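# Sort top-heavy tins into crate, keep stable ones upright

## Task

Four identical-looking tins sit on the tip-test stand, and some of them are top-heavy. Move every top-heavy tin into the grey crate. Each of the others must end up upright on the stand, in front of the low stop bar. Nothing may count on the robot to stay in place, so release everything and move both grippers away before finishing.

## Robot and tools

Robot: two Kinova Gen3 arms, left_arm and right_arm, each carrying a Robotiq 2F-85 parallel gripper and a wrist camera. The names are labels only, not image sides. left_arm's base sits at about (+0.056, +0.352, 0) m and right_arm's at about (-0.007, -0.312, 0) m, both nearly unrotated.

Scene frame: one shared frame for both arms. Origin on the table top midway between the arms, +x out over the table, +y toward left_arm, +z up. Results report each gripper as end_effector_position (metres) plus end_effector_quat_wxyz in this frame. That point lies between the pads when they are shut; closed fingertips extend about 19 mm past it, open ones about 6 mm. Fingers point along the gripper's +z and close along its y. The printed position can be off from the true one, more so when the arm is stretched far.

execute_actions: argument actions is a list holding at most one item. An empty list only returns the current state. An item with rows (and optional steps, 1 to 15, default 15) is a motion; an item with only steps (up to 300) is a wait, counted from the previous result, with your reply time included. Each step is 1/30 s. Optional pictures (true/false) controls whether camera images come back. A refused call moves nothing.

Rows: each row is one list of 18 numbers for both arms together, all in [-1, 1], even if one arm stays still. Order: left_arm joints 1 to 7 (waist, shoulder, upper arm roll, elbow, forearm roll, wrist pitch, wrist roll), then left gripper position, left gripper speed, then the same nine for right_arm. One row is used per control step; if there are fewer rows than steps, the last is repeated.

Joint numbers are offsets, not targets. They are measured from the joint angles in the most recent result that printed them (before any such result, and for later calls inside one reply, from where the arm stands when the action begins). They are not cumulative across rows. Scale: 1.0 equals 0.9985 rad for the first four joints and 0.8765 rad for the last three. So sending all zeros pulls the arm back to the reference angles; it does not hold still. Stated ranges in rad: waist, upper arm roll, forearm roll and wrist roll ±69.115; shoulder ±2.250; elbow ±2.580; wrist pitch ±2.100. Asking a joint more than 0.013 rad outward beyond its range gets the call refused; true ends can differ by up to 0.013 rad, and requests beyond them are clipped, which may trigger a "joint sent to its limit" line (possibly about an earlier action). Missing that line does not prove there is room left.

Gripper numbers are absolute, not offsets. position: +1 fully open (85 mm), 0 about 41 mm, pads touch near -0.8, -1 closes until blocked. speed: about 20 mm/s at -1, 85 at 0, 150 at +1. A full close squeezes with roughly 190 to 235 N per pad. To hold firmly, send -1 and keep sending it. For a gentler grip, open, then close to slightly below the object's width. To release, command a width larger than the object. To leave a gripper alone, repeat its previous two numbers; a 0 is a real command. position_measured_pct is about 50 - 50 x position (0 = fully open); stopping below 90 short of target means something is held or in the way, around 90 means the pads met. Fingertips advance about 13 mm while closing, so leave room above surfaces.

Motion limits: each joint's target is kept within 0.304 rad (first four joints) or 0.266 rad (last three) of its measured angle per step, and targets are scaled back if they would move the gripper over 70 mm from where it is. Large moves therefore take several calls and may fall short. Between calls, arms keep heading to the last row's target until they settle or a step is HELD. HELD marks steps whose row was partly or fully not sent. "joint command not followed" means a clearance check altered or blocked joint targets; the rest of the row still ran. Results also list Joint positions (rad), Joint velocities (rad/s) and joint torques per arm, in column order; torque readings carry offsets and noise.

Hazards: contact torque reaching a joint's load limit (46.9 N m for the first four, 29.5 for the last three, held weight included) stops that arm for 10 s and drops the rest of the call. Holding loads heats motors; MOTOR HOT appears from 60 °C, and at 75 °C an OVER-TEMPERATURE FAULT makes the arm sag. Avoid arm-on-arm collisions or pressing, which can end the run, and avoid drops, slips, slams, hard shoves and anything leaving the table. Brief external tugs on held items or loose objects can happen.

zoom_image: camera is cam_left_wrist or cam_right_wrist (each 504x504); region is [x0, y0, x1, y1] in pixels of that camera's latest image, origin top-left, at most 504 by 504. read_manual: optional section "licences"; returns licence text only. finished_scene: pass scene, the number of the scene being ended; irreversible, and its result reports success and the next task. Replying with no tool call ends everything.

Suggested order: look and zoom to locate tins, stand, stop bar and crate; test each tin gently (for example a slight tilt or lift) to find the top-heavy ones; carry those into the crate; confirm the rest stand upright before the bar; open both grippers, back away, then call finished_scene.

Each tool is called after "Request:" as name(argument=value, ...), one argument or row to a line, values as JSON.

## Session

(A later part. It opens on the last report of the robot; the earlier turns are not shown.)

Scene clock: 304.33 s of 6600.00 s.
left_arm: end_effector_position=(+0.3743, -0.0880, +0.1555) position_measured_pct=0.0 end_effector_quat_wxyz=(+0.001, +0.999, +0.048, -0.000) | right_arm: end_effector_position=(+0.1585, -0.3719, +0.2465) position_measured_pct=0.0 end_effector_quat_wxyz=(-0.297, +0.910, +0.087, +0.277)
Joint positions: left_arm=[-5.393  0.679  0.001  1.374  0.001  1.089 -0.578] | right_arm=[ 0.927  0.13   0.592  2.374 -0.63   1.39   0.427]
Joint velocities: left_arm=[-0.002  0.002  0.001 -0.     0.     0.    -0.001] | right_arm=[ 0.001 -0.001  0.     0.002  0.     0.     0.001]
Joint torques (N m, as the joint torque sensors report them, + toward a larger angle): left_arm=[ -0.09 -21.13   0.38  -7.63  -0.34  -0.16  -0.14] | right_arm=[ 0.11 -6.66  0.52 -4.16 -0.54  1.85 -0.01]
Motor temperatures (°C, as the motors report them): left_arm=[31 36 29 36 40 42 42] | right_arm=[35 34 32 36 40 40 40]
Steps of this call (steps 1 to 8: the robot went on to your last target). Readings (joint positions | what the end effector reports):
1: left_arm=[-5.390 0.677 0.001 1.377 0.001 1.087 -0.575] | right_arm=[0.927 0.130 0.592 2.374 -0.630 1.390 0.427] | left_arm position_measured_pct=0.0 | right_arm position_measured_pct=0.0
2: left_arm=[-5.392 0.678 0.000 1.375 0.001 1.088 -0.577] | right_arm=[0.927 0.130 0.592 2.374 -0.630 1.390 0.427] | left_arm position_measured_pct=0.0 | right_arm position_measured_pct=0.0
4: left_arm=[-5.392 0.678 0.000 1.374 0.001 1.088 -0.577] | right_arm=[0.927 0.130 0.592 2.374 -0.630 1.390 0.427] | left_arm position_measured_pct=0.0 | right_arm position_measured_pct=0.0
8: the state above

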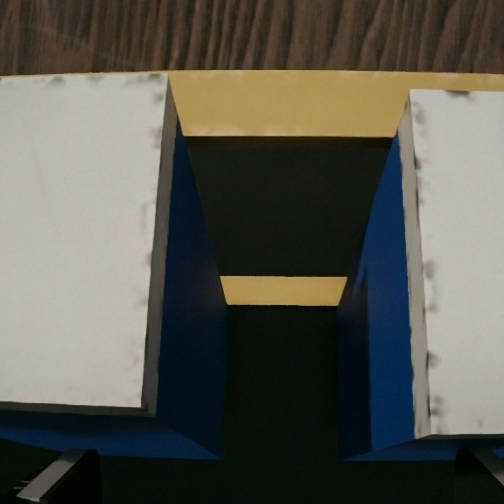

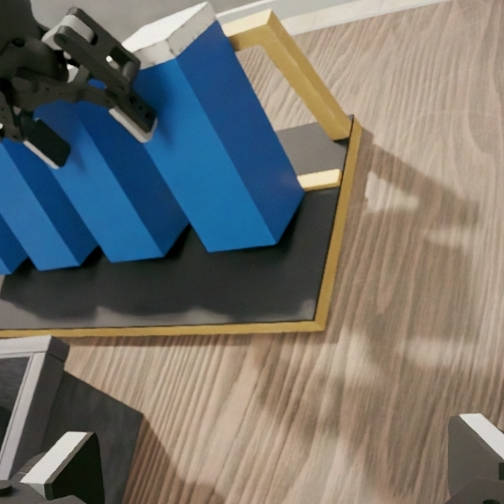

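Request:
execute_actions(
  actions=[
    {"rows": [[-0.0011,0.0007,0,-0.0014,0,0.0008,-0.0013,1,0,0,0,0,0,0,0,0,1,0],[-0.0022,0.0015,0,-0.0029,0,0.0016,-0.0025,1,0,0,0,0,0,0,0,0,1,0],[-0.0033,0.0022,0,-0.0043,0,0.0024,-0.0038,1,0,0,0,0,0,0,0,0,1,0],[-0.0044,0.0030,0,-0.0058,0,0.0032,-0.0050,1,0,0,0,0,0,0,0,0,1,0],[-0.0055,0.0037,0,-0.0072,0,0.0040,-0.0063,1,0,0,0,0,0,0,0,0,1,0]], "steps": 12},
  ],
)

Request:
execute_actions(
  actions=[
    {"rows": [[0.0024,-0.0016,0,0.0032,0,-0.0018,0.0028,1,0,0,0,0,0,0,0,0,1,0],[0.0048,-0.0033,0,0.0063,0,-0.0035,0.0055,1,0,0,0,0,0,0,0,0,1,0],[0.0072,-0.0049,0,0.0095,0,-0.0053,0.0083,1,0,0,0,0,0,0,0,0,1,0],[0.0097,-0.0065,0,0.0127,0,-0.0070,0.0110,1,0,0,0,0,0,0,0,0,1,0],[0.0121,-0.0081,0,0.0158,0,-0.0088,0.0138,1,0,0,0,0,0,0,0,0,1,0],[0.0145,-0.0098,0,0.0190,0,-0.0105,0.0165,1,0,0,0,0,0,0,0,0,1,0],[0.0169,-0.0114,0,0.0222,0,-0.0123,0.0193,1,0,0,0,0,0,0,0,0,1,0],[0.0193,-0.0130,0,0.0253,0,-0.0140,0.0220,1,0,0,0,0,0,0,0,0,1,0],[0.0217,-0.0146,0,0.0285,0,-0.0158,0.0248,1,0,0,0,0,0,0,0,0,1,0],[0.0241,-0.0163,0,0.0317,0,-0.0175,0.0275,1,0,0,0,0,0,0,0,0,1,0],[0.0265,-0.0179,0,0.0348,0,-0.0193,0.0303,1,0,0,0,0,0,0,0,0,1,0],[0.0290,-0.0195,0,0.0380,0,-0.0210,0.0330,1,0,0,0,0,0,0,0,0,1,0],[0.0314,-0.0212,0,0.0412,0,-0.0228,0.0358,1,0,0,0,0,0,0,0,0,1,0],[0.0338,-0.0228,0,0.0443,0,-0.0245,0.0385,1,0,0,0,0,0,0,0,0,1,0],[0.0362,-0.0244,0,0.0475,0,-0.0263,0.0413,1,0,0,0,0,0,0,0,0,1,0]], "steps": 15},
  ],
  pictures=false,
)

Request:
execute_actions(
  actions=[
    {"steps": 4},
  ],
  pictures=false,
)

Request:
execute_actions(
  actions=[
    {"rows": [[0.0030,-0.0017,0,0.0033,0,-0.0018,0.0034,1,0,0,0,0,0,0,0,0,1,0],[0.0059,-0.0035,0,0.0067,0,-0.0037,0.0067,1,0,0,0,0,0,0,0,0,1,0],[0.0089,-0.0052,0,0.0100,0,-0.0055,0.0101,1,0,0,0,0,0,0,0,0,1,0],[0.0118,-0.0069,0,0.0133,0,-0.0073,0.0134,1,0,0,0,0,0,0,0,0,1,0],[0.0148,-0.0086,0,0.0167,0,-0.0091,0.0168,1,0,0,0,0,0,0,0,0,1,0],[0.0177,-0.0104,0,0.0200,0,-0.0110,0.0202,1,0,0,0,0,0,0,0,0,1,0],[0.0207,-0.0121,0,0.0233,0,-0.0128,0.0235,1,0,0,0,0,0,0,0,0,1,0],[0.0236,-0.0138,0,0.0267,0,-0.0146,0.0269,1,0,0,0,0,0,0,0,0,1,0],[0.0266,-0.0155,0,0.0300,0,-0.0164,0.0302,1,0,0,0,0,0,0,0,0,1,0],[0.0295,-0.0173,0,0.0333,0,-0.0183,0.0336,1,0,0,0,0,0,0,0,0,1,0],[0.0325,-0.0190,0,0.0367,0,-0.0201,0.0370,1,0,0,0,0,0,0,0,0,1,0],[0.0354,-0.0207,0,0.0400,0,-0.0219,0.0403,1,0,0,0,0,0,0,0,0,1,0],[0.0384,-0.0225,0,0.0433,0,-0.0238,0.0437,1,0,0,0,0,0,0,0,0,1,0],[0.0413,-0.0242,0,0.0467,0,-0.0256,0.0470,1,0,0,0,0,0,0,0,0,1,0],[0.0443,-0.0259,0,0.0500,0,-0.0274,0.0504,1,0,0,0,0,0,0,0,0,1,0]], "steps": 15},
  ],
  pictures=false,
)

Request:
execute_actions(
  actions=[
    {"steps": 10},
  ],
)

Scene clock: 330.77 s of 6600.00 s.
left_arm: end_effector_position=(+0.3775, -0.0878, +0.1556) position_measured_pct=0.0 end_effector_quat_wxyz=(+0.001, +0.999, +0.047, -0.000) | right_arm: end_effector_position=(+0.1585, -0.3719, +0.2465) position_measured_pct=0.0 end_effector_quat_wxyz=(-0.297, +0.910, +0.087, +0.277)
Joint positions: left_arm=[-5.398  0.682  0.001  1.366  0.001  1.092 -0.583] | right_arm=[ 0.927  0.13   0.592  2.374 -0.63   1.39   0.427]
Joint velocities: left_arm=[-0.002  0.001  0.001  0.001 -0.     0.    -0.   ] | right_arm=[ 0.     0.001  0.     0.    -0.     0.    -0.002]
Joint torques (N m, as the joint torque sensors report them, + toward a larger angle): left_arm=[  0.63 -20.8    0.89  -7.21  -0.18  -0.14  -0.42] | right_arm=[ 0.02 -6.27  0.19 -4.01 -0.75  2.05  0.06]
Motor temperatures (°C, as the motors report them): left_arm=[31 36 29 36 40 42 42] | right_arm=[35 34 32 36 40 40 40]
Steps of this call (steps 1 to 15: the robot went on to your last target; steps 16 to 90: nothing new was sent; then 23.03 s passed at rest; steps 91 to 102: all 12 steps of this action). Readings (joint positions | what the end effector reports):
91: left_arm=[-5.393 0.679 0.001 1.373 0.001 1.089 -0.578] | right_arm=[0.927 0.130 0.592 2.374 -0.630 1.390 0.427] | left_arm position_measured_pct=0.0 | right_arm position_measured_pct=0.0
92: left_arm=[-5.394 0.679 0.001 1.373 0.001 1.089 -0.578] | right_arm=[0.927 0.130 0.592 2.374 -0.630 1.390 0.427] | left_arm position_measured_pct=0.0 | right_arm position_measured_pct=0.0
94: left_arm=[-5.395 0.680 0.001 1.370 0.001 1.090 -0.580] | right_arm=[0.927 0.130 0.592 2.374 -0.630 1.390 0.427] | left_arm position_measured_pct=0.0 | right_arm position_measured_pct=0.0
98: left_arm=[-5.398 0.682 0.001 1.367 0.001 1.092 -0.583] | right_arm=[0.927 0.130 0.592 2.374 -0.630 1.390 0.427] | left_arm position_measured_pct=0.0 | right_arm position_measured_pct=0.0
102: the state above

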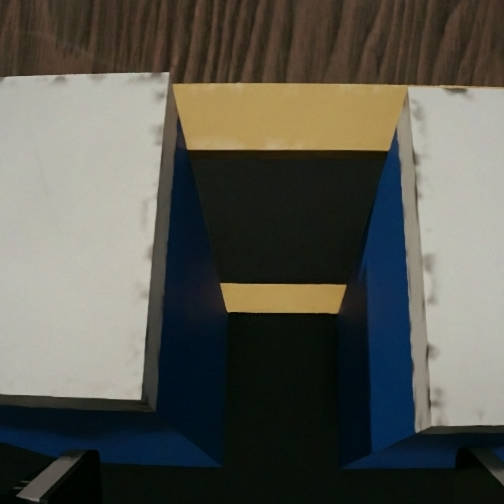

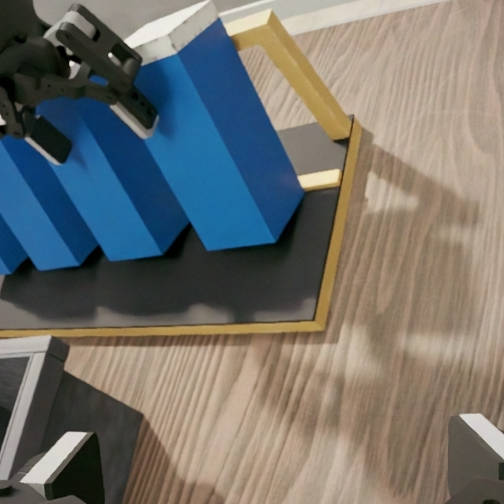

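Scene clock: 331.27 s of 6600.00 s.
left_arm: end_effector_position=(+0.3574, -0.0898, +0.1556) position_measured_pct=0.0 end_effector_quat_wxyz=(+0.001, +0.999, +0.047, -0.001) | right_arm: end_effector_position=(+0.1585, -0.3719, +0.2465) position_measured_pct=0.0 end_effector_quat_wxyz=(-0.297, +0.910, +0.087, +0.277)
Joint positions: left_arm=[-5.367  0.661  0.001  1.407  0.001  1.073 -0.552] | right_arm=[ 0.927  0.13   0.592  2.374 -0.63   1.39   0.427]
Joint velocities: left_arm=[ 0.071 -0.048  0.     0.095  0.    -0.046  0.072] | right_arm=[ 0.001  0.    -0.     0.     0.    -0.001 -0.   ]
Joint torques (N m, as the joint torque sensors report them, + toward a larger angle): left_arm=[ -0.37 -20.95   0.69  -7.01  -0.17  -0.44   0.05] | right_arm=[ 0.22 -6.38  0.11 -4.33 -0.78  2.08 -0.06]
Motor temperatures (°C, as the motors report them): left_arm=[31 36 29 36 40 42 42] | right_arm=[35 34 32 36 40 40 40]
Steps of this call (steps 1 to 15: all 15 steps of this action). Readings (joint positions | what the end effector reports):
1: left_arm=[-5.398 0.682 0.001 1.367 0.001 1.092 -0.583] | right_arm=[0.927 0.130 0.592 2.374 -0.630 1.390 0.427] | left_arm position_measured_pct=0.0 | right_arm position_measured_pct=0.0
2: left_arm=[-5.396 0.681 0.001 1.368 0.001 1.091 -0.582] | right_arm=[0.927 0.130 0.592 2.374 -0.630 1.390 0.427] | left_arm position_measured_pct=0.0 | right_arm position_measured_pct=0.0
4: left_arm=[-5.393 0.678 0.001 1.373 0.001 1.089 -0.578] | right_arm=[0.927 0.130 0.592 2.374 -0.630 1.390 0.427] | left_arm position_measured_pct=0.0 | right_arm position_measured_pct=0.0
8: left_arm=[-5.383 0.672 0.001 1.385 0.001 1.083 -0.569] | right_arm=[0.927 0.130 0.592 2.374 -0.630 1.390 0.427] | left_arm position_measured_pct=0.0 | right_arm position_measured_pct=0.0
15: the state above

Scene clock: 331.40 s of 6600.00 s.
left_arm: end_effector_position=(+0.3544, -0.0900, +0.1552) position_measured_pct=0.0 end_effector_quat_wxyz=(+0.001, +0.999, +0.047, -0.001) | right_arm: end_effector_position=(+0.1585, -0.3719, +0.2465) position_measured_pct=0.0 end_effector_quat_wxyz=(-0.297, +0.910, +0.087, +0.277)
Joint positions: left_arm=[-5.362  0.659  0.002  1.414  0.002  1.07  -0.547] | right_arm=[ 0.927  0.13   0.592  2.374 -0.63   1.39   0.427]
Joint velocities: left_arm=[ 0.009 -0.005 -0.003  0.011 -0.002 -0.005  0.006] | right_arm=[ 0.     0.001  0.    -0.001 -0.    -0.     0.001]
Joint torques (N m, as the joint torque sensors report them, + toward a larger angle): left_arm=[ -0.08 -20.46   0.16  -7.86  -0.18  -0.27  -0.23] | right_arm=[ 0.34 -5.82  0.36 -4.14 -0.68  2.1   0.08]
Motor temperatures (°C, as the motors report them): left_arm=[31 36 29 36 40 42 42] | right_arm=[35 34 32 36 40 40 40]
Steps of this call (steps 1 to 4: the robot went on to your last target). Readings (joint positions | what the end effector reports):
1: left_arm=[-5.365 0.660 0.001 1.410 0.001 1.071 -0.550] | right_arm=[0.927 0.130 0.592 2.374 -0.630 1.390 0.427] | left_arm position_measured_pct=0.0 | right_arm position_measured_pct=0.0
2: left_arm=[-5.363 0.659 0.002 1.412 0.002 1.070 -0.548] | right_arm=[0.927 0.130 0.592 2.374 -0.630 1.390 0.427] | left_arm position_measured_pct=0.0 | right_arm position_measured_pct=0.0
4: the state above

Scene clock: 331.90 s of 6600.00 s.
left_arm: end_effector_position=(+0.3309, -0.0923, +0.1551) position_measured_pct=0.0 end_effector_quat_wxyz=(+0.000, +0.999, +0.047, -0.001) | right_arm: end_effector_position=(+0.1585, -0.3719, +0.2465) position_measured_pct=0.0 end_effector_quat_wxyz=(-0.297, +0.910, +0.087, +0.277)
Joint positions: left_arm=[-5.324  0.636  0.002  1.457  0.002  1.049 -0.509] | right_arm=[ 0.927  0.13   0.592  2.374 -0.63   1.39   0.427]
Joint velocities: left_arm=[ 0.088 -0.051 -0.001  0.099 -0.002 -0.05   0.089] | right_arm=[ 0.001 -0.     0.     0.002 -0.     0.     0.   ]
Joint torques (N m, as the joint torque sensors report them, + toward a larger angle): left_arm=[ -0.01 -19.72   0.53  -7.6   -0.19  -0.39  -0.33] | right_arm=[ 0.17 -6.14  0.31 -4.13 -0.85  2.17  0.02]
Motor temperatures (°C, as the motors report them): left_arm=[31 36 29 36 40 42 42] | right_arm=[35 34 32 36 40 40 40]
Steps of this call (steps 1 to 15: all 15 steps of this action). Readings (joint positions | what the end effector reports):
1: left_arm=[-5.362 0.658 0.001 1.414 0.001 1.069 -0.547] | right_arm=[0.927 0.130 0.592 2.374 -0.630 1.390 0.427] | left_arm position_measured_pct=0.0 | right_arm position_measured_pct=0.0
2: left_arm=[-5.360 0.657 0.001 1.416 0.001 1.069 -0.546] | right_arm=[0.927 0.130 0.592 2.374 -0.630 1.390 0.427] | left_arm position_measured_pct=0.0 | right_arm position_measured_pct=0.0
4: left_arm=[-5.356 0.655 0.001 1.421 0.002 1.066 -0.541] | right_arm=[0.927 0.130 0.592 2.374 -0.630 1.390 0.427] | left_arm position_measured_pct=0.0 | right_arm position_measured_pct=0.0
8: left_arm=[-5.344 0.648 0.002 1.433 0.002 1.060 -0.530] | right_arm=[0.927 0.130 0.592 2.374 -0.630 1.390 0.427] | left_arm position_measured_pct=0.0 | right_arm position_measured_pct=0.0
15: the state above

Scene clock: 332.23 s of 6600.00 s.
left_arm: end_effector_position=(+0.3276, -0.0924, +0.1551) position_measured_pct=0.0 end_effector_quat_wxyz=(+0.000, +0.999, +0.047, -0.001) | right_arm: end_effector_position=(+0.1585, -0.3719, +0.2465) position_measured_pct=0.0 end_effector_quat_wxyz=(-0.297, +0.910, +0.087, +0.277)
Joint positions: left_arm=[-5.318  0.633  0.002  1.463  0.002  1.046 -0.503] | right_arm=[ 0.927  0.13   0.592  2.374 -0.63   1.39   0.427]
Joint velocities: left_arm=[ 0.001 -0.002 -0.    -0.001 -0.    -0.001 -0.   ] | right_arm=[-0.    -0.    -0.     0.001 -0.     0.001 -0.001]
Joint torques (N m, as the joint torque sensors report them, + toward a larger angle): left_arm=[  0.29 -20.15   0.63  -7.37  -0.34  -0.13  -0.16] | right_arm=[ 0.39 -6.26  0.2  -4.25 -0.72  2.12  0.  ]
Motor temperatures (°C, as the motors report them): left_arm=[31 36 29 36 40 42 42] | right_arm=[35 34 32 36 40 40 40]
Steps of this call (steps 1 to 10: the robot went on to your last target). Readings (joint positions | what the end effector reports):
1: left_arm=[-5.321 0.635 0.002 1.460 0.002 1.048 -0.507] | right_arm=[0.927 0.130 0.592 2.374 -0.630 1.390 0.427] | left_arm position_measured_pct=0.0 | right_arm position_measured_pct=0.0
2: left_arm=[-5.320 0.634 0.002 1.462 0.002 1.047 -0.505] | right_arm=[0.927 0.130 0.592 2.374 -0.630 1.390 0.427] | left_arm position_measured_pct=0.0 | right_arm position_measured_pct=0.0
4: left_arm=[-5.319 0.633 0.002 1.463 0.002 1.046 -0.504] | right_arm=[0.927 0.130 0.592 2.374 -0.630 1.390 0.427] | left_arm position_measured_pct=0.0 | right_arm position_measured_pct=0.0
8: left_arm=[-5.319 0.633 0.002 1.463 0.002 1.046 -0.503] | right_arm=[0.927 0.130 0.592 2.374 -0.630 1.390 0.427] | left_arm position_measured_pct=0.0 | right_arm position_measured_pct=0.0
10: the state above

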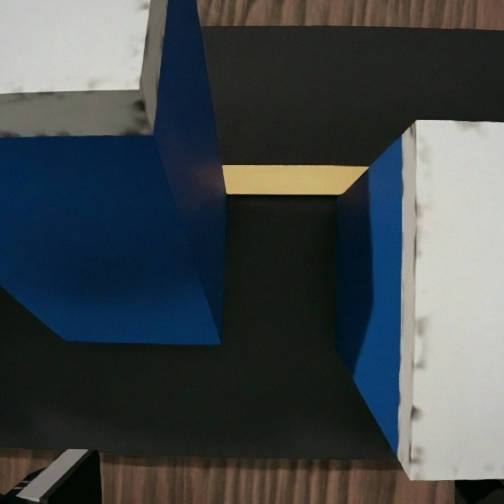

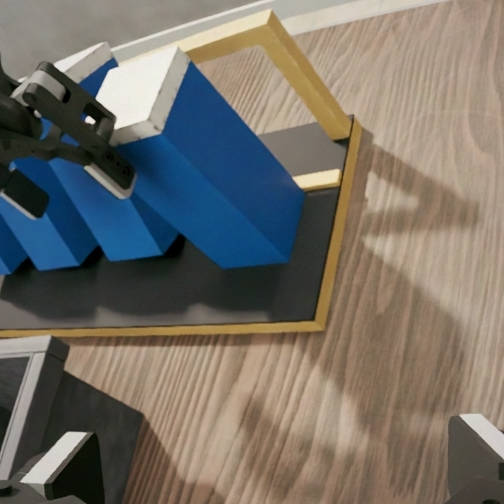

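Request:
execute_actions(
  actions=[
    {"rows": [[0.3921,-0.5871,-0.002,0.0414,-0.002,0.6212,0.4997,1,0,0,0,0,0,0,0,0,1,0]], "steps": 15},
  ],
  pictures=false,
)

Request:
execute_actions(
  actions=[
    {"steps": 25},
  ],
)

Scene clock: 348.87 s of 6600.00 s.
left_arm: end_effector_position=(+0.1910, -0.0813, +0.2827) position_measured_pct=0.0 end_effector_quat_wxyz=(+0.007, +0.999, +0.045, +0.002) | right_arm: end_effector_position=(+0.1585, -0.3719, +0.2465) position_measured_pct=0.0 end_effector_quat_wxyz=(-0.297, +0.910, +0.087, +0.277)
Joint positions: left_arm=[-5.078  0.356  0.001  1.49   0.001  1.282 -0.268] | right_arm=[ 0.927  0.13   0.592  2.374 -0.63   1.39   0.427]
Joint velocities: left_arm=[ 0.409 -0.721  0.003  0.04  -0.001  0.626  0.563] | right_arm=[ 0.001 -0.002  0.    -0.001  0.    -0.     0.   ]
Joint torques (N m, as the joint torque sensors report them, + toward a larger angle): left_arm=[ -0.6  -16.01  -0.15  -8.51  -0.14  -0.01  -0.5 ] | right_arm=[ 0.51 -6.15  0.05 -4.44 -0.59  2.29 -0.1 ]
Motor temperatures (°C, as the motors report them): left_arm=[31 36 29 36 40 42 42] | right_arm=[35 34 32 36 40 40 40]
Steps of this call (steps 1 to 15: the robot went on to your last target; steps 16 to 90: nothing new was sent; then 13.13 s passed at rest; steps 91 to 105: all 15 steps of this action). Readings (joint positions | what the end effector reports):
91: left_arm=[-5.317 0.632 0.001 1.464 0.001 1.046 -0.503] | right_arm=[0.927 0.130 0.592 2.374 -0.630 1.390 0.427] | left_arm position_measured_pct=0.0 | right_arm position_measured_pct=0.0
92: left_arm=[-5.312 0.626 -0.000 1.465 0.001 1.050 -0.499] | right_arm=[0.927 0.130 0.592 2.374 -0.630 1.390 0.427] | left_arm position_measured_pct=0.0 | right_arm position_measured_pct=0.0
94: left_arm=[-5.284 0.598 -0.002 1.469 0.000 1.072 -0.477] | right_arm=[0.927 0.130 0.592 2.374 -0.630 1.390 0.427] | left_arm position_measured_pct=0.0 | right_arm position_measured_pct=0.0
98: left_arm=[-5.198 0.513 -0.000 1.478 0.001 1.145 -0.404] | right_arm=[0.927 0.130 0.592 2.374 -0.630 1.390 0.427] | left_arm position_measured_pct=0.0 | right_arm position_measured_pct=0.0
105: the state above

Scene clock: 349.70 s of 6600.00 s.
left_arm: end_effector_position=(+0.1003, +0.0205, +0.3998) position_measured_pct=0.0 end_effector_quat_wxyz=(-0.000, +0.997, +0.071, +0.000) | right_arm: end_effector_position=(+0.1585, -0.3719, +0.2465) position_measured_pct=0.0 end_effector_quat_wxyz=(-0.297, +0.910, +0.087, +0.277)
Joint positions: left_arm=[-4.927  0.047 -0.     1.505 -0.     1.59  -0.065] | right_arm=[ 0.927  0.13   0.592  2.374 -0.63   1.39   0.427]
Joint velocities: left_arm=[ 0.003 -0.004 -0.     0.001 -0.    -0.001 -0.   ] | right_arm=[ 0.    -0.     0.     0.     0.    -0.    -0.002]
Joint torques (N m, as the joint torque sensors report them, + toward a larger angle): left_arm=[ 0.09 -9.71  0.61 -8.27  0.07 -0.34 -0.22] | right_arm=[ 0.16 -6.68  0.38 -4.01 -0.58  2.3  -0.03]
Motor temperatures (°C, as the motors report them): left_arm=[31 36 29 36 40 42 42] | right_arm=[35 34 32 36 40 40 40]
Steps of this call (steps 1 to 25: the robot went on to your last target). Readings (joint positions | what the end effector reports):
1: left_arm=[-5.065 0.332 0.001 1.491 0.001 1.303 -0.250] | right_arm=[0.927 0.130 0.592 2.374 -0.630 1.390 0.427] | left_arm position_measured_pct=0.0 | right_arm position_measured_pct=0.0
2: left_arm=[-5.052 0.307 0.001 1.492 0.001 1.325 -0.233] | right_arm=[0.927 0.130 0.592 2.374 -0.630 1.390 0.427] | left_arm position_measured_pct=0.0 | right_arm position_measured_pct=0.0
4: left_arm=[-5.029 0.258 0.001 1.494 0.001 1.371 -0.201] | right_arm=[0.927 0.130 0.592 2.374 -0.630 1.390 0.427] | left_arm position_measured_pct=0.0 | right_arm position_measured_pct=0.0
8: left_arm=[-4.982 0.162 0.000 1.499 0.000 1.471 -0.139] | right_arm=[0.927 0.130 0.592 2.374 -0.630 1.390 0.427] | left_arm position_measured_pct=0.0 | right_arm position_measured_pct=0.0
25: the state above

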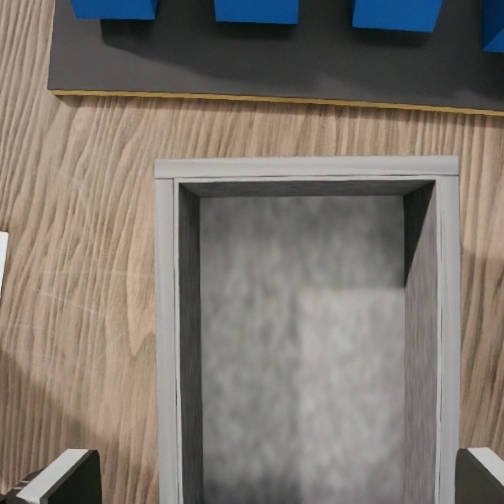

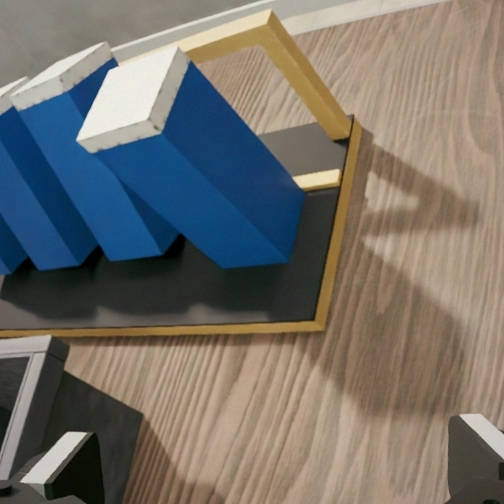

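Request:
zoom_image(
  camera="cam_left_wrist",
  region=[140, 300, 504, 504],
)

Request:
zoom_image(
  camera="cam_left_wrist",
  region=[140, 140, 480, 300],
)

Region (140, 300, 504, 504) of cam_left_wrist's 504x504 image, scaled by 1.385; it fills the top 282 rows of this view, and the rest is white.

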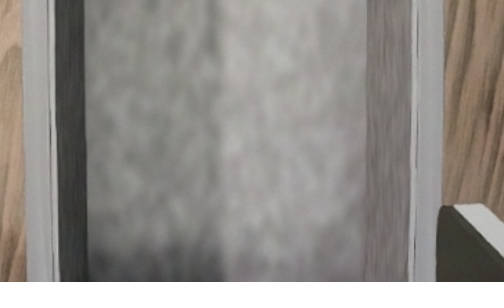

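Region (140, 140, 480, 300) of cam_left_wrist's 504x504 image, scaled by 1.482; it fills the top 237 rows of this view, and the rest is white.

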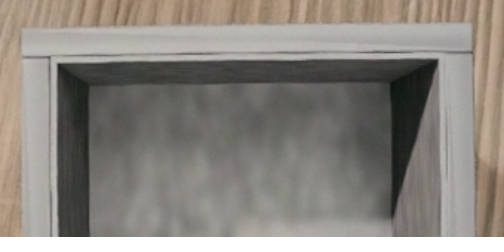

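Request:
zoom_image(
  camera="cam_left_wrist",
  region=[40, 0, 292, 120],
)

Request:
zoom_image(
  camera="cam_left_wrist",
  region=[252, 0, 504, 120],
)

Region (40, 0, 292, 120) of cam_left_wrist's 504x504 image, scaled by 2.000; it fills the top 240 rows of this view, and the rest is white.

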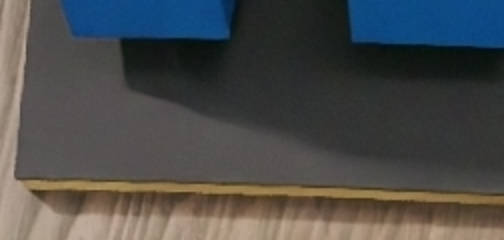

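Region (252, 0, 504, 120) of cam_left_wrist's 504x504 image, scaled by 2.000; it fills the top 240 rows of this view, and the rest is white.

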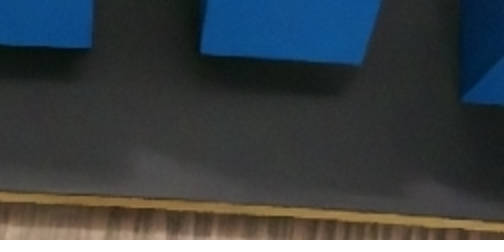

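Request:
execute_actions(
  actions=[
    {"rows": [[-0.7829,0.3448,0,-0.0248,0.0941,-0.0938,-0.9528,1,0,0,0,0,0,0,0,0,1,0]], "steps": 15},
  ],
  pictures=false,
)

Request:
execute_actions(
  actions=[
    {"steps": 27},
  ],
  pictures=false,
)

Request:
execute_actions(
  actions=[
    {"rows": [[-0.3355,0.1478,0,-0.0106,0.0403,-0.0402,-0.4083,1,0,0,0,0,0,0,0,0,1,0]], "steps": 15},
  ],
  pictures=false,
)

Request:
execute_actions(
  actions=[
    {"steps": 14},
  ],
)

Scene clock: 446.90 s of 6600.00 s.
left_arm: end_effector_position=(+0.2187, +0.0084, +0.3134) position_measured_pct=0.0 end_effector_quat_wxyz=(-0.064, +0.991, +0.100, -0.066) | right_arm: end_effector_position=(+0.1585, -0.3719, +0.2465) position_measured_pct=0.0 end_effector_quat_wxyz=(-0.297, +0.910, +0.087, +0.277)
Joint positions: left_arm=[-5.279  0.301  0.001  1.486  0.062  1.528 -0.365] | right_arm=[ 0.927  0.13   0.592  2.374 -0.63   1.39   0.427]
Joint velocities: left_arm=[-0.941  0.346 -0.002 -0.023  0.082 -0.083 -0.823] | right_arm=[ 0.     0.001 -0.    -0.002 -0.     0.    -0.001]
Joint torques (N m, as the joint torque sensors report them, + toward a larger angle): left_arm=[ -0.08 -15.69  -0.27  -8.2    0.28   0.64  -0.07] | right_arm=[ 0.   -6.35  0.25 -4.57 -0.76  2.23  0.1 ]
Motor temperatures (°C, as the motors report them): left_arm=[31 35 29 37 40 42 42] | right_arm=[35 34 32 36 40 40 40]
Steps of this call (steps 1 to 15: the robot went on to your last target; steps 16 to 90: nothing new was sent; then 93.70 s passed at rest; steps 91 to 105: all 15 steps of this action). Readings (joint positions | what the end effector reports):
91: left_arm=[-4.928 0.048 -0.000 1.505 0.000 1.590 -0.066] | right_arm=[0.927 0.130 0.592 2.374 -0.630 1.390 0.427] | left_arm position_measured_pct=0.0 | right_arm position_measured_pct=0.0
92: left_arm=[-4.934 0.053 0.001 1.504 0.002 1.589 -0.069] | right_arm=[0.927 0.130 0.592 2.374 -0.630 1.390 0.427] | left_arm position_measured_pct=0.0 | right_arm position_measured_pct=0.0
94: left_arm=[-4.964 0.081 0.001 1.501 0.009 1.583 -0.091] | right_arm=[0.927 0.130 0.592 2.374 -0.630 1.390 0.427] | left_arm position_measured_pct=0.0 | right_arm position_measured_pct=0.0
98: left_arm=[-5.069 0.182 0.001 1.494 0.033 1.557 -0.182] | right_arm=[0.927 0.130 0.592 2.374 -0.630 1.390 0.427] | left_arm position_measured_pct=0.0 | right_arm position_measured_pct=0.0
105: the state above

Scene clock: 447.80 s of 6600.00 s.
left_arm: end_effector_position=(+0.3520, +0.0972, +0.2792) position_measured_pct=0.0 end_effector_quat_wxyz=(-0.037, +0.991, +0.051, -0.120) | right_arm: end_effector_position=(+0.1585, -0.3719, +0.2465) position_measured_pct=0.0 end_effector_quat_wxyz=(-0.297, +0.910, +0.087, +0.277)
Joint positions: left_arm=[-5.708  0.391 -0.     1.48   0.082  1.508 -0.9  ] | right_arm=[ 0.927  0.13   0.592  2.374 -0.63   1.39   0.427]
Joint velocities: left_arm=[-0.004  0.001  0.     0.002  0.001 -0.     0.002] | right_arm=[-0.    -0.    -0.     0.001 -0.     0.    -0.   ]
Joint torques (N m, as the joint torque sensors report them, + toward a larger angle): left_arm=[  0.44 -15.78   0.71  -7.51   0.07   0.27  -0.3 ] | right_arm=[ 0.16 -6.36  0.23 -4.27 -0.55  1.97 -0.37]
Motor temperatures (°C, as the motors report them): left_arm=[31 35 29 37 40 42 42] | right_arm=[35 34 32 36 40 40 40]
Steps of this call (steps 1 to 27: the robot went on to your last target). Readings (joint positions | what the end effector reports):
1: left_arm=[-5.310 0.312 0.001 1.485 0.065 1.526 -0.393] | right_arm=[0.927 0.130 0.592 2.374 -0.630 1.390 0.427] | left_arm position_measured_pct=0.0 | right_arm position_measured_pct=0.0
2: left_arm=[-5.342 0.321 0.000 1.485 0.067 1.523 -0.421] | right_arm=[0.927 0.130 0.592 2.374 -0.630 1.390 0.427] | left_arm position_measured_pct=0.0 | right_arm position_measured_pct=0.0
4: left_arm=[-5.406 0.337 0.000 1.484 0.071 1.520 -0.477] | right_arm=[0.927 0.130 0.592 2.374 -0.630 1.390 0.427] | left_arm position_measured_pct=0.0 | right_arm position_measured_pct=0.0
8: left_arm=[-5.533 0.361 0.000 1.482 0.076 1.514 -0.597] | right_arm=[0.927 0.130 0.592 2.374 -0.630 1.390 0.427] | left_arm position_measured_pct=0.0 | right_arm position_measured_pct=0.0
27: the state above

Scene clock: 448.30 s of 6600.00 s.
left_arm: end_effector_position=(+0.4240, +0.1903, +0.2242) position_measured_pct=0.0 end_effector_quat_wxyz=(+0.004, +0.984, +0.048, -0.174) | right_arm: end_effector_position=(+0.1585, -0.3719, +0.2465) position_measured_pct=0.0 end_effector_quat_wxyz=(-0.297, +0.910, +0.087, +0.277)
Joint positions: left_arm=[-6.024  0.531 -0.003  1.47   0.115  1.474 -1.241] | right_arm=[ 0.927  0.13   0.592  2.374 -0.63   1.39   0.427]
Joint velocities: left_arm=[-0.311  0.133 -0.012 -0.006  0.032 -0.037 -0.433] | right_arm=[ 0.001 -0.    -0.     0.002  0.    -0.001 -0.002]
Joint torques (N m, as the joint torque sensors report them, + toward a larger angle): left_arm=[  2.61 -19.67   2.95  -7.06   0.92   0.79  -0.36] | right_arm=[-0.06 -6.4  -0.07 -4.12 -0.85  2.06 -0.24]
Motor temperatures (°C, as the motors report them): left_arm=[31 35 29 37 40 42 42] | right_arm=[35 34 32 36 40 40 40]
Steps of this call (steps 1 to 15: all 15 steps of this action). Readings (joint positions | what the end effector reports):
1: left_arm=[-5.710 0.392 -0.000 1.480 0.082 1.508 -0.901] | right_arm=[0.927 0.130 0.592 2.374 -0.630 1.390 0.427] | left_arm position_measured_pct=0.0 | right_arm position_measured_pct=0.0
2: left_arm=[-5.716 0.394 0.001 1.480 0.084 1.508 -0.905] | right_arm=[0.927 0.130 0.592 2.374 -0.630 1.390 0.427] | left_arm position_measured_pct=0.0 | right_arm position_measured_pct=0.0
4: left_arm=[-5.744 0.408 0.002 1.478 0.087 1.505 -0.927] | right_arm=[0.927 0.130 0.592 2.374 -0.630 1.390 0.427] | left_arm position_measured_pct=0.0 | right_arm position_measured_pct=0.0
8: left_arm=[-5.856 0.459 0.001 1.475 0.098 1.492 -1.028] | right_arm=[0.927 0.130 0.592 2.374 -0.630 1.390 0.427] | left_arm position_measured_pct=0.0 | right_arm position_measured_pct=0.0
15: the state above

Scene clock: 448.77 s of 6600.00 s.
left_arm: end_effector_position=(+0.4266, +0.1958, +0.2213) position_measured_pct=0.0 end_effector_quat_wxyz=(+0.008, +0.983, +0.048, -0.178) | right_arm: end_effector_position=(+0.1585, -0.3719, +0.2465) position_measured_pct=0.0 end_effector_quat_wxyz=(-0.297, +0.910, +0.087, +0.277)
Joint positions: left_arm=[-6.043  0.539 -0.     1.469  0.118  1.473 -1.258] | right_arm=[ 0.927  0.13   0.592  2.374 -0.63   1.39   0.427]
Joint velocities: left_arm=[-0.003  0.001 -0.    -0.001 -0.    -0.001  0.   ] | right_arm=[-0.    -0.    -0.    -0.    -0.    -0.    -0.001]
Joint torques (N m, as the joint torque sensors report them, + toward a larger angle): left_arm=[  0.07 -17.52   0.51  -7.06   0.31   0.8   -0.41] | right_arm=[-0.06 -6.27  0.53 -4.26 -0.59  2.1  -0.31]
Motor temperatures (°C, as the motors report them): left_arm=[31 35 29 37 40 42 42] | right_arm=[35 34 32 36 40 40 40]
Steps of this call (steps 1 to 14: the robot went on to your last target). Readings (joint positions | what the end effector reports):
1: left_arm=[-6.032 0.534 -0.003 1.470 0.116 1.473 -1.252] | right_arm=[0.927 0.130 0.592 2.374 -0.630 1.390 0.427] | left_arm position_measured_pct=0.0 | right_arm position_measured_pct=0.0
2: left_arm=[-6.035 0.536 -0.003 1.470 0.116 1.472 -1.256] | right_arm=[0.927 0.130 0.592 2.374 -0.630 1.390 0.427] | left_arm position_measured_pct=0.0 | right_arm position_measured_pct=0.0
4: left_arm=[-6.038 0.537 -0.001 1.470 0.117 1.473 -1.258] | right_arm=[0.927 0.130 0.592 2.374 -0.630 1.390 0.427] | left_arm position_measured_pct=0.0 | right_arm position_measured_pct=0.0
8: left_arm=[-6.042 0.538 -0.001 1.469 0.118 1.473 -1.258] | right_arm=[0.927 0.130 0.592 2.374 -0.630 1.390 0.427] | left_arm position_measured_pct=0.0 | right_arm position_measured_pct=0.0
14: the state above

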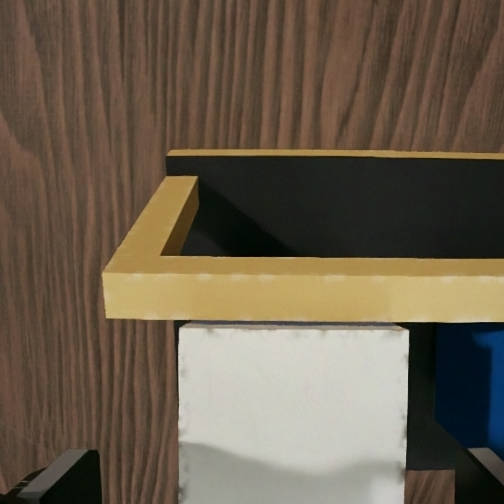

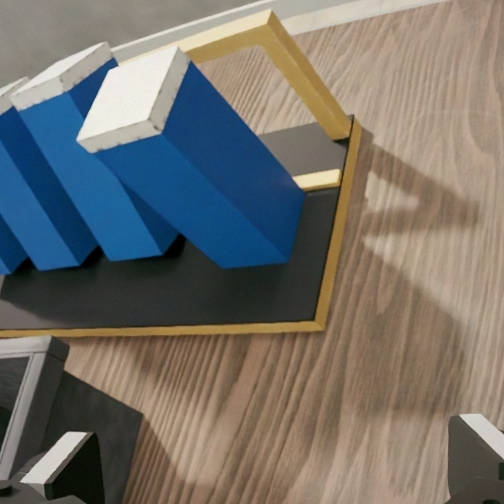

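Request:
execute_actions(
  actions=[
    {"rows": [[0.0242,0.0380,0,0.1757,0.0157,-0.2444,-0.0063,1,0,0,0,0,0,0,0,0,1,0]], "steps": 15},
  ],
  pictures=false,
)

Request:
execute_actions(
  actions=[
    {"steps": 8},
  ],
  pictures=false,
)

Request:
execute_actions(
  actions=[
    {"rows": [[0,0,0,0,0,0,0,-1,-0.3,0,0,0,0,0,0,0,1,0]], "steps": 15},
  ],
  pictures=false,
)

Request:
execute_actions(
  actions=[
    {"steps": 6},
  ],
)

Scene clock: 511.27 s of 6600.00 s.
left_arm: end_effector_position=(+0.4027, +0.1900, +0.1556) position_measured_pct=0.0 end_effector_quat_wxyz=(+0.008, +0.983, +0.048, -0.178) | right_arm: end_effector_position=(+0.1585, -0.3719, +0.2465) position_measured_pct=0.0 end_effector_quat_wxyz=(-0.297, +0.910, +0.087, +0.277)
Joint positions: left_arm=[-6.019  0.577 -0.     1.645  0.131  1.259 -1.264] | right_arm=[ 0.927  0.13   0.592  2.374 -0.63   1.39   0.427]
Joint velocities: left_arm=[ 0.004  0.001 -0.     0.003 -0.    -0.003  0.   ] | right_arm=[-0.001  0.    -0.    -0.001 -0.    -0.001  0.001]
Joint torques (N m, as the joint torque sensors report them, + toward a larger angle): left_arm=[  0.35 -17.73   0.79  -5.49   0.03   0.66  -0.12] | right_arm=[-0.03 -6.01  0.16 -4.23 -0.93  2.11 -0.16]
Motor temperatures (°C, as the motors report them): left_arm=[31 36 29 37 40 43 42] | right_arm=[35 34 32 36 40 40 40]
Steps of this call (steps 1 to 30: the robot went on to your last target; steps 31 to 100: nothing new was sent; then 58.67 s passed at rest; steps 101 to 115: all 15 steps of this action). Readings (joint positions | what the end effector reports):
101: left_arm=[-6.043 0.539 -0.000 1.470 0.118 1.472 -1.258] | right_arm=[0.927 0.130 0.592 2.374 -0.630 1.390 0.427] | left_arm position_measured_pct=0.0 | right_arm position_measured_pct=0.0
102: left_arm=[-6.042 0.540 -0.001 1.474 0.118 1.466 -1.258] | right_arm=[0.927 0.130 0.592 2.374 -0.630 1.390 0.427] | left_arm position_measured_pct=0.0 | right_arm position_measured_pct=0.0
104: left_arm=[-6.039 0.545 -0.001 1.500 0.120 1.436 -1.259] | right_arm=[0.927 0.130 0.592 2.374 -0.630 1.390 0.427] | left_arm position_measured_pct=0.0 | right_arm position_measured_pct=0.0
108: left_arm=[-6.025 0.567 -0.000 1.600 0.128 1.313 -1.262] | right_arm=[0.927 0.130 0.592 2.374 -0.630 1.390 0.427] | left_arm position_measured_pct=0.0 | right_arm position_measured_pct=0.0
115: the state above

Scene clock: 511.53 s of 6600.00 s.
left_arm: end_effector_position=(+0.4026, +0.1899, +0.1555) position_measured_pct=0.0 end_effector_quat_wxyz=(+0.008, +0.983, +0.048, -0.178) | right_arm: end_effector_position=(+0.1585, -0.3719, +0.2465) position_measured_pct=0.0 end_effector_quat_wxyz=(-0.297, +0.910, +0.087, +0.277)
Joint positions: left_arm=[-6.019  0.577 -0.     1.645  0.131  1.258 -1.264] | right_arm=[ 0.927  0.13   0.592  2.374 -0.63   1.39   0.427]
Joint velocities: left_arm=[-0.     0.    -0.     0.     0.    -0.001 -0.   ] | right_arm=[ 0.002 -0.002 -0.    -0.003  0.    -0.001  0.001]
Joint torques (N m, as the joint torque sensors report them, + toward a larger angle): left_arm=[  0.28 -17.57   0.51  -6.13  -0.01   0.65  -0.13] | right_arm=[ 0.22 -5.9   0.09 -4.26 -0.79  2.19 -0.24]
Motor temperatures (°C, as the motors report them): left_arm=[31 36 29 37 40 43 42] | right_arm=[35 34 32 36 40 40 40]
Steps of this call (steps 1 to 8: the robot went on to your last target). Readings (joint positions | what the end effector reports):
1: left_arm=[-6.019 0.577 -0.000 1.645 0.131 1.259 -1.264] | right_arm=[0.927 0.130 0.592 2.374 -0.630 1.390 0.427] | left_arm position_measured_pct=0.0 | right_arm position_measured_pct=0.0
2: left_arm=[-6.019 0.577 -0.000 1.645 0.131 1.259 -1.264] | right_arm=[0.927 0.130 0.592 2.374 -0.630 1.390 0.427] | left_arm position_measured_pct=0.0 | right_arm position_measured_pct=0.0
4: left_arm=[-6.019 0.577 -0.000 1.645 0.131 1.258 -1.264] | right_arm=[0.927 0.130 0.592 2.374 -0.630 1.390 0.427] | left_arm position_measured_pct=0.0 | right_arm position_measured_pct=0.0
8: the state above

Scene clock: 512.03 s of 6600.00 s.
left_arm: end_effector_position=(+0.4031, +0.1898, +0.1568) position_measured_pct=26.2 end_effector_quat_wxyz=(+0.008, +0.983, +0.048, -0.177) | right_arm: end_effector_position=(+0.1585, -0.3719, +0.2465) position_measured_pct=0.0 end_effector_quat_wxyz=(-0.297, +0.910, +0.087, +0.277)
Joint positions: left_arm=[-6.019  0.574 -0.     1.643  0.131  1.26  -1.264] | right_arm=[ 0.927  0.13   0.592  2.374 -0.63   1.39   0.427]
Joint velocities: left_arm=[-0.    -0.007  0.     0.001  0.     0.001  0.   ] | right_arm=[-0.    -0.001 -0.    -0.001 -0.    -0.001  0.002]
Joint torques (N m, as the joint torque sensors report them, + toward a larger angle): left_arm=[  0.15 -14.9    0.9   -5.09   0.33  -0.1    0.07] | right_arm=[ 0.08 -6.23  0.1  -4.36 -0.97  1.93  0.15]
Motor temperatures (°C, as the motors report them): left_arm=[31 36 29 37 40 43 42] | right_arm=[35 34 32 36 40 40 40]
Steps of this call (steps 1 to 15: all 15 steps of this action). Readings (joint positions | what the end effector reports):
1: left_arm=[-6.019 0.577 -0.000 1.645 0.131 1.258 -1.264] | right_arm=[0.927 0.130 0.592 2.374 -0.630 1.390 0.427] | left_arm position_measured_pct=0.0 | right_arm position_measured_pct=0.0
2: left_arm=[-6.019 0.577 -0.000 1.645 0.131 1.258 -1.264] | right_arm=[0.927 0.130 0.592 2.374 -0.630 1.390 0.427] | left_arm position_measured_pct=0.4 | right_arm position_measured_pct=0.0
4: left_arm=[-6.019 0.577 -0.000 1.645 0.131 1.258 -1.264] | right_arm=[0.927 0.130 0.592 2.374 -0.630 1.390 0.427] | left_arm position_measured_pct=3.2 | right_arm position_measured_pct=0.0
8: left_arm=[-6.019 0.577 -0.000 1.645 0.131 1.258 -1.264] | right_arm=[0.927 0.130 0.592 2.374 -0.630 1.390 0.427] | left_arm position_measured_pct=11.9 | right_arm position_measured_pct=0.0
15: the state above

Scene clock: 512.23 s of 6600.00 s.
left_arm: end_effector_position=(+0.4030, +0.1898, +0.1568) position_measured_pct=26.6 end_effector_quat_wxyz=(+0.008, +0.983, +0.048, -0.177) | right_arm: end_effector_position=(+0.1585, -0.3719, +0.2465) position_measured_pct=0.0 end_effector_quat_wxyz=(-0.297, +0.910, +0.087, +0.277)
Joint positions: left_arm=[-6.019  0.574 -0.     1.644  0.131  1.26  -1.264] | right_arm=[ 0.927  0.13   0.592  2.374 -0.63   1.39   0.427]
Joint velocities: left_arm=[ 0.    -0.     0.    -0.001  0.    -0.     0.   ] | right_arm=[-0.    -0.001  0.     0.     0.    -0.001 -0.   ]
Joint torques (N m, as the joint torque sensors report them, + toward a larger angle): left_arm=[  0.31 -15.37   0.68  -5.27   0.12  -0.01   0.01] | right_arm=[ 0.03 -6.39  0.19 -4.24 -0.66  2.15 -0.01]
Motor temperatures (°C, as the motors report them): left_arm=[31 36 29 37 40 43 42] | right_arm=[35 34 32 36 40 40 40]
Steps of this call (steps 1 to 6: the robot went on to your last target). Readings (joint positions | what the end effector reports):
1: left_arm=[-6.019 0.574 -0.000 1.644 0.131 1.260 -1.264] | right_arm=[0.927 0.130 0.592 2.374 -0.630 1.390 0.427] | left_arm position_measured_pct=26.2 | right_arm position_measured_pct=0.0
2: left_arm=[-6.019 0.574 -0.000 1.644 0.131 1.260 -1.264] | right_arm=[0.927 0.130 0.592 2.374 -0.630 1.390 0.427] | left_arm position_measured_pct=26.6 | right_arm position_measured_pct=0.0
4: left_arm=[-6.019 0.574 -0.000 1.644 0.131 1.260 -1.264] | right_arm=[0.927 0.130 0.592 2.374 -0.630 1.390 0.427] | left_arm position_measured_pct=26.6 | right_arm position_measured_pct=0.0
6: the state above

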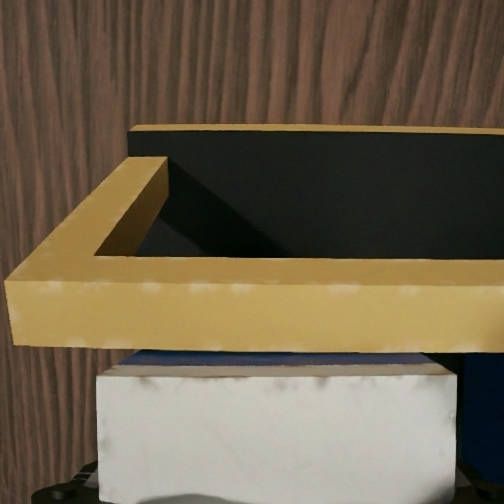

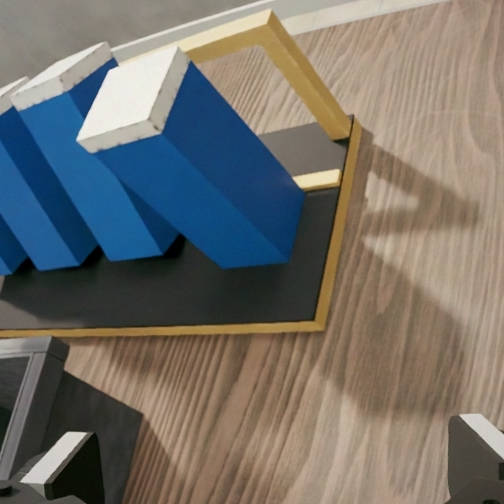

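Request:
execute_actions(
  actions=[
    {"rows": [[0.0017,-0.0129,0,0,0,0.0147,0.0042,-1,-0.3,0,0,0,0,0,0,0,1,0],[0.0034,-0.0259,0,0,0,0.0293,0.0085,-1,-0.3,0,0,0,0,0,0,0,1,0],[0.0051,-0.0388,0,0,0,0.0440,0.0127,-1,-0.3,0,0,0,0,0,0,0,1,0],[0.0067,-0.0518,0,0,0,0.0587,0.0170,-1,-0.3,0,0,0,0,0,0,0,1,0],[0.0084,-0.0647,0,0,0,0.0733,0.0212,-1,-0.3,0,0,0,0,0,0,0,1,0],[0.0101,-0.0777,0,0,0,0.0880,0.0255,-1,-0.3,0,0,0,0,0,0,0,1,0],[0.0118,-0.0906,0,0,0,0.1027,0.0297,-1,-0.3,0,0,0,0,0,0,0,1,0],[0.0118,-0.0906,0,0,0,0.1027,0.0297,-1,-0.3,0,0,0,0,0,0,0,1,0],[0.1977,-0.5386,0,0.0633,-0.1495,0.1577,0.3468,-1,-0.3,0,0,0,0,0,0,0,1,0]], "steps": 15},
  ],
  pictures=false,
)

Request:
execute_actions(
  actions=[
    {"steps": 22},
  ],
  pictures=false,
)

Request:
execute_actions(
  actions=[
    {"rows": [[0.7438,0.0861,0,0.0356,0,-0.1386,0.8471,-1,-0.3,0,0,0,0,0,0,0,1,0]], "steps": 15},
  ],
  pictures=false,
)

Request:
execute_actions(
  actions=[
    {"steps": 24},
  ],
)

Scene clock: 524.77 s of 6600.00 s.
left_arm: end_effector_position=(+0.3681, +0.1826, +0.2499) position_measured_pct=26.6 end_effector_quat_wxyz=(-0.010, +0.991, +0.052, -0.119) | right_arm: end_effector_position=(+0.1585, -0.3719, +0.2465) position_measured_pct=0.0 end_effector_quat_wxyz=(-0.297, +0.910, +0.087, +0.277)
Joint positions: left_arm=[-5.929  0.329 -0.001  1.67   0.078  1.37  -1.129] | right_arm=[ 0.927  0.13   0.592  2.374 -0.63   1.39   0.427]
Joint velocities: left_arm=[ 0.485 -1.022  0.036  0.168 -0.351  0.133  0.794] | right_arm=[-0.001  0.002  0.    -0.001  0.    -0.    -0.001]
Joint torques (N m, as the joint torque sensors report them, + toward a larger angle): left_arm=[ -1.93 -15.52  -0.54  -6.79  -0.04   0.65  -0.25] | right_arm=[ 0.25 -6.13 -0.15 -4.23 -0.37  1.98 -0.22]
Motor temperatures (°C, as the motors report them): left_arm=[31 36 29 37 40 43 42] | right_arm=[35 34 32 36 40 40 40]
Steps of this call (steps 1 to 15: the robot went on to your last target; steps 16 to 90: nothing new was sent; then 9.03 s passed at rest; steps 91 to 105: all 15 steps of this action). Readings (joint positions | what the end effector reports):
91: left_arm=[-6.019 0.573 -0.000 1.644 0.131 1.260 -1.264] | right_arm=[0.927 0.130 0.592 2.374 -0.630 1.390 0.427] | left_arm position_measured_pct=26.6 | right_arm position_measured_pct=0.0
92: left_arm=[-6.018 0.568 -0.001 1.644 0.131 1.263 -1.263] | right_arm=[0.927 0.130 0.592 2.374 -0.630 1.390 0.427] | left_arm position_measured_pct=26.6 | right_arm position_measured_pct=0.0
94: left_arm=[-6.016 0.551 -0.001 1.645 0.131 1.279 -1.258] | right_arm=[0.927 0.130 0.592 2.374 -0.630 1.390 0.427] | left_arm position_measured_pct=26.6 | right_arm position_measured_pct=0.0
98: left_arm=[-6.010 0.506 -0.000 1.644 0.131 1.326 -1.245] | right_arm=[0.927 0.130 0.592 2.374 -0.630 1.390 0.427] | left_arm position_measured_pct=26.6 | right_arm position_measured_pct=0.0
105: the state above

Scene clock: 525.50 s of 6600.00 s.
left_arm: end_effector_position=(+0.3345, +0.1834, +0.3400) position_measured_pct=26.6 end_effector_quat_wxyz=(+0.000, +0.997, +0.071, -0.000) | right_arm: end_effector_position=(+0.1585, -0.3719, +0.2465) position_measured_pct=0.0 end_effector_quat_wxyz=(-0.297, +0.910, +0.087, +0.277)
Joint positions: left_arm=[-5.822  0.037 -0.     1.707  0.     1.398 -0.96 ] | right_arm=[ 0.927  0.13   0.592  2.374 -0.63   1.39   0.427]
Joint velocities: left_arm=[ 0.001 -0.004  0.     0.001 -0.    -0.002  0.   ] | right_arm=[0.001 0.001 0.    0.001 0.    0.001 0.001]
Joint torques (N m, as the joint torque sensors report them, + toward a larger angle): left_arm=[  0.51 -10.91   0.43  -9.78  -0.25  -0.24  -0.52] | right_arm=[ 0.24 -6.34  0.12 -4.35 -0.79  2.02 -0.08]
Motor temperatures (°C, as the motors report them): left_arm=[31 36 29 37 40 43 42] | right_arm=[35 34 32 36 40 40 40]
Steps of this call (steps 1 to 22: the robot went on to your last target). Readings (joint positions | what the end effector reports):
1: left_arm=[-5.914 0.295 0.000 1.675 0.067 1.374 -1.104] | right_arm=[0.927 0.130 0.592 2.374 -0.630 1.390 0.427] | left_arm position_measured_pct=26.6 | right_arm position_measured_pct=0.0
2: left_arm=[-5.902 0.261 0.001 1.680 0.057 1.378 -1.083] | right_arm=[0.927 0.130 0.592 2.374 -0.630 1.390 0.427] | left_arm position_measured_pct=26.6 | right_arm position_measured_pct=0.0
4: left_arm=[-5.877 0.191 -0.000 1.688 0.039 1.384 -1.044] | right_arm=[0.927 0.130 0.592 2.374 -0.630 1.390 0.427] | left_arm position_measured_pct=26.6 | right_arm position_measured_pct=0.0
8: left_arm=[-5.837 0.079 0.000 1.701 0.010 1.395 -0.981] | right_arm=[0.927 0.130 0.592 2.374 -0.630 1.390 0.427] | left_arm position_measured_pct=26.6 | right_arm position_measured_pct=0.0
22: the state above

Scene clock: 526.00 s of 6600.00 s.
left_arm: end_effector_position=(+0.2635, +0.0721, +0.3079) position_measured_pct=26.6 end_effector_quat_wxyz=(+0.001, +0.999, +0.043, +0.000) | right_arm: end_effector_position=(+0.1585, -0.3719, +0.2465) position_measured_pct=0.0 end_effector_quat_wxyz=(-0.297, +0.910, +0.087, +0.277)
Joint positions: left_arm=[-5.428  0.106 -0.001  1.735  0.     1.299 -0.624] | right_arm=[ 0.927  0.13   0.592  2.374 -0.63   1.39   0.427]
Joint velocities: left_arm=[ 1.028  0.073  0.002  0.031  0.002 -0.102  0.9  ] | right_arm=[-0.    -0.001 -0.    -0.002  0.    -0.    -0.004]
Joint torques (N m, as the joint torque sensors report them, + toward a larger angle): left_arm=[  0.16 -12.7    0.19  -9.35   0.    -0.08  -0.54] | right_arm=[-0.05 -6.4   0.   -4.06 -0.79  2.1   0.03]
Motor temperatures (°C, as the motors report them): left_arm=[31 36 29 37 40 43 42] | right_arm=[35 34 32 36 40 40 40]
Steps of this call (steps 1 to 15: all 15 steps of this action). Readings (joint positions | what the end effector reports):
1: left_arm=[-5.821 0.037 -0.001 1.707 0.000 1.398 -0.959] | right_arm=[0.927 0.130 0.592 2.374 -0.630 1.390 0.427] | left_arm position_measured_pct=26.6 | right_arm position_measured_pct=0.0
2: left_arm=[-5.814 0.039 -0.001 1.707 -0.000 1.395 -0.956] | right_arm=[0.927 0.130 0.592 2.374 -0.630 1.390 0.427] | left_arm position_measured_pct=26.6 | right_arm position_measured_pct=0.0
4: left_arm=[-5.785 0.048 -0.002 1.710 -0.001 1.383 -0.934] | right_arm=[0.927 0.130 0.592 2.374 -0.630 1.390 0.427] | left_arm position_measured_pct=26.6 | right_arm position_measured_pct=0.0
8: left_arm=[-5.666 0.077 -0.002 1.722 -0.000 1.341 -0.833] | right_arm=[0.927 0.130 0.592 2.374 -0.630 1.390 0.427] | left_arm position_measured_pct=26.6 | right_arm position_measured_pct=0.0
15: the state above

Scene clock: 526.80 s of 6600.00 s.
left_arm: end_effector_position=(+0.1565, +0.0140, +0.3000) position_measured_pct=26.6 end_effector_quat_wxyz=(-0.000, +0.997, +0.071, -0.000) | right_arm: end_effector_position=(+0.1585, -0.3719, +0.2465) position_measured_pct=0.0 end_effector_quat_wxyz=(-0.297, +0.910, +0.087, +0.277)
Joint positions: left_arm=[-5.08   0.123 -0.     1.742  0.     1.277 -0.217] | right_arm=[ 0.927  0.13   0.592  2.374 -0.63   1.39   0.427]
Joint velocities: left_arm=[ 0.003 -0.    -0.001  0.001 -0.     0.001  0.001] | right_arm=[ 0.001 -0.    -0.     0.002  0.    -0.    -0.001]
Joint torques (N m, as the joint torque sensors report them, + toward a larger angle): left_arm=[  0.47 -12.39   0.62  -8.87   0.1   -0.11  -0.22] | right_arm=[ 0.16 -6.25  0.05 -4.12 -0.82  2.13 -0.06]
Motor temperatures (°C, as the motors report them): left_arm=[31 36 29 37 40 43 42] | right_arm=[35 34 32 36 40 40 40]
Steps of this call (steps 1 to 24: the robot went on to your last target). Readings (joint positions | what the end effector reports):
1: left_arm=[-5.394 0.109 -0.001 1.736 0.000 1.296 -0.593] | right_arm=[0.927 0.130 0.592 2.374 -0.630 1.390 0.427] | left_arm position_measured_pct=26.6 | right_arm position_measured_pct=0.0
2: left_arm=[-5.360 0.111 -0.001 1.737 0.000 1.293 -0.563] | right_arm=[0.927 0.130 0.592 2.374 -0.630 1.390 0.427] | left_arm position_measured_pct=26.6 | right_arm position_measured_pct=0.0
4: left_arm=[-5.291 0.114 -0.001 1.738 0.000 1.288 -0.501] | right_arm=[0.927 0.130 0.592 2.374 -0.630 1.390 0.427] | left_arm position_measured_pct=26.6 | right_arm position_measured_pct=0.0
8: left_arm=[-5.166 0.119 0.000 1.741 0.001 1.281 -0.345] | right_arm=[0.927 0.130 0.592 2.374 -0.630 1.390 0.427] | left_arm position_measured_pct=26.6 | right_arm position_measured_pct=0.0
24: the state above

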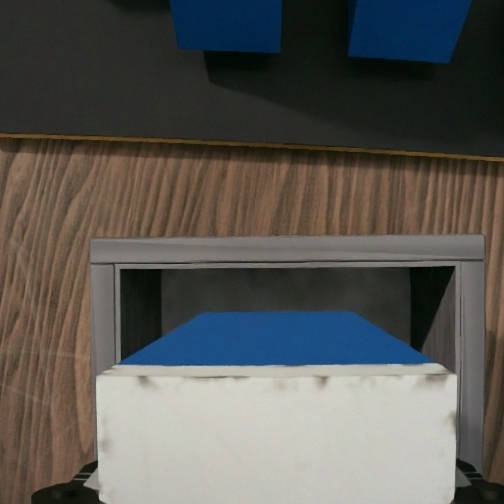

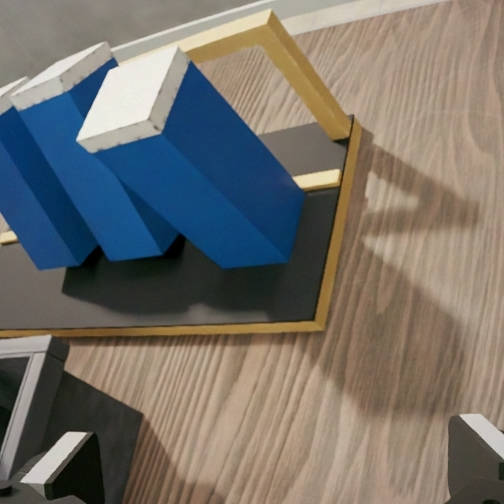

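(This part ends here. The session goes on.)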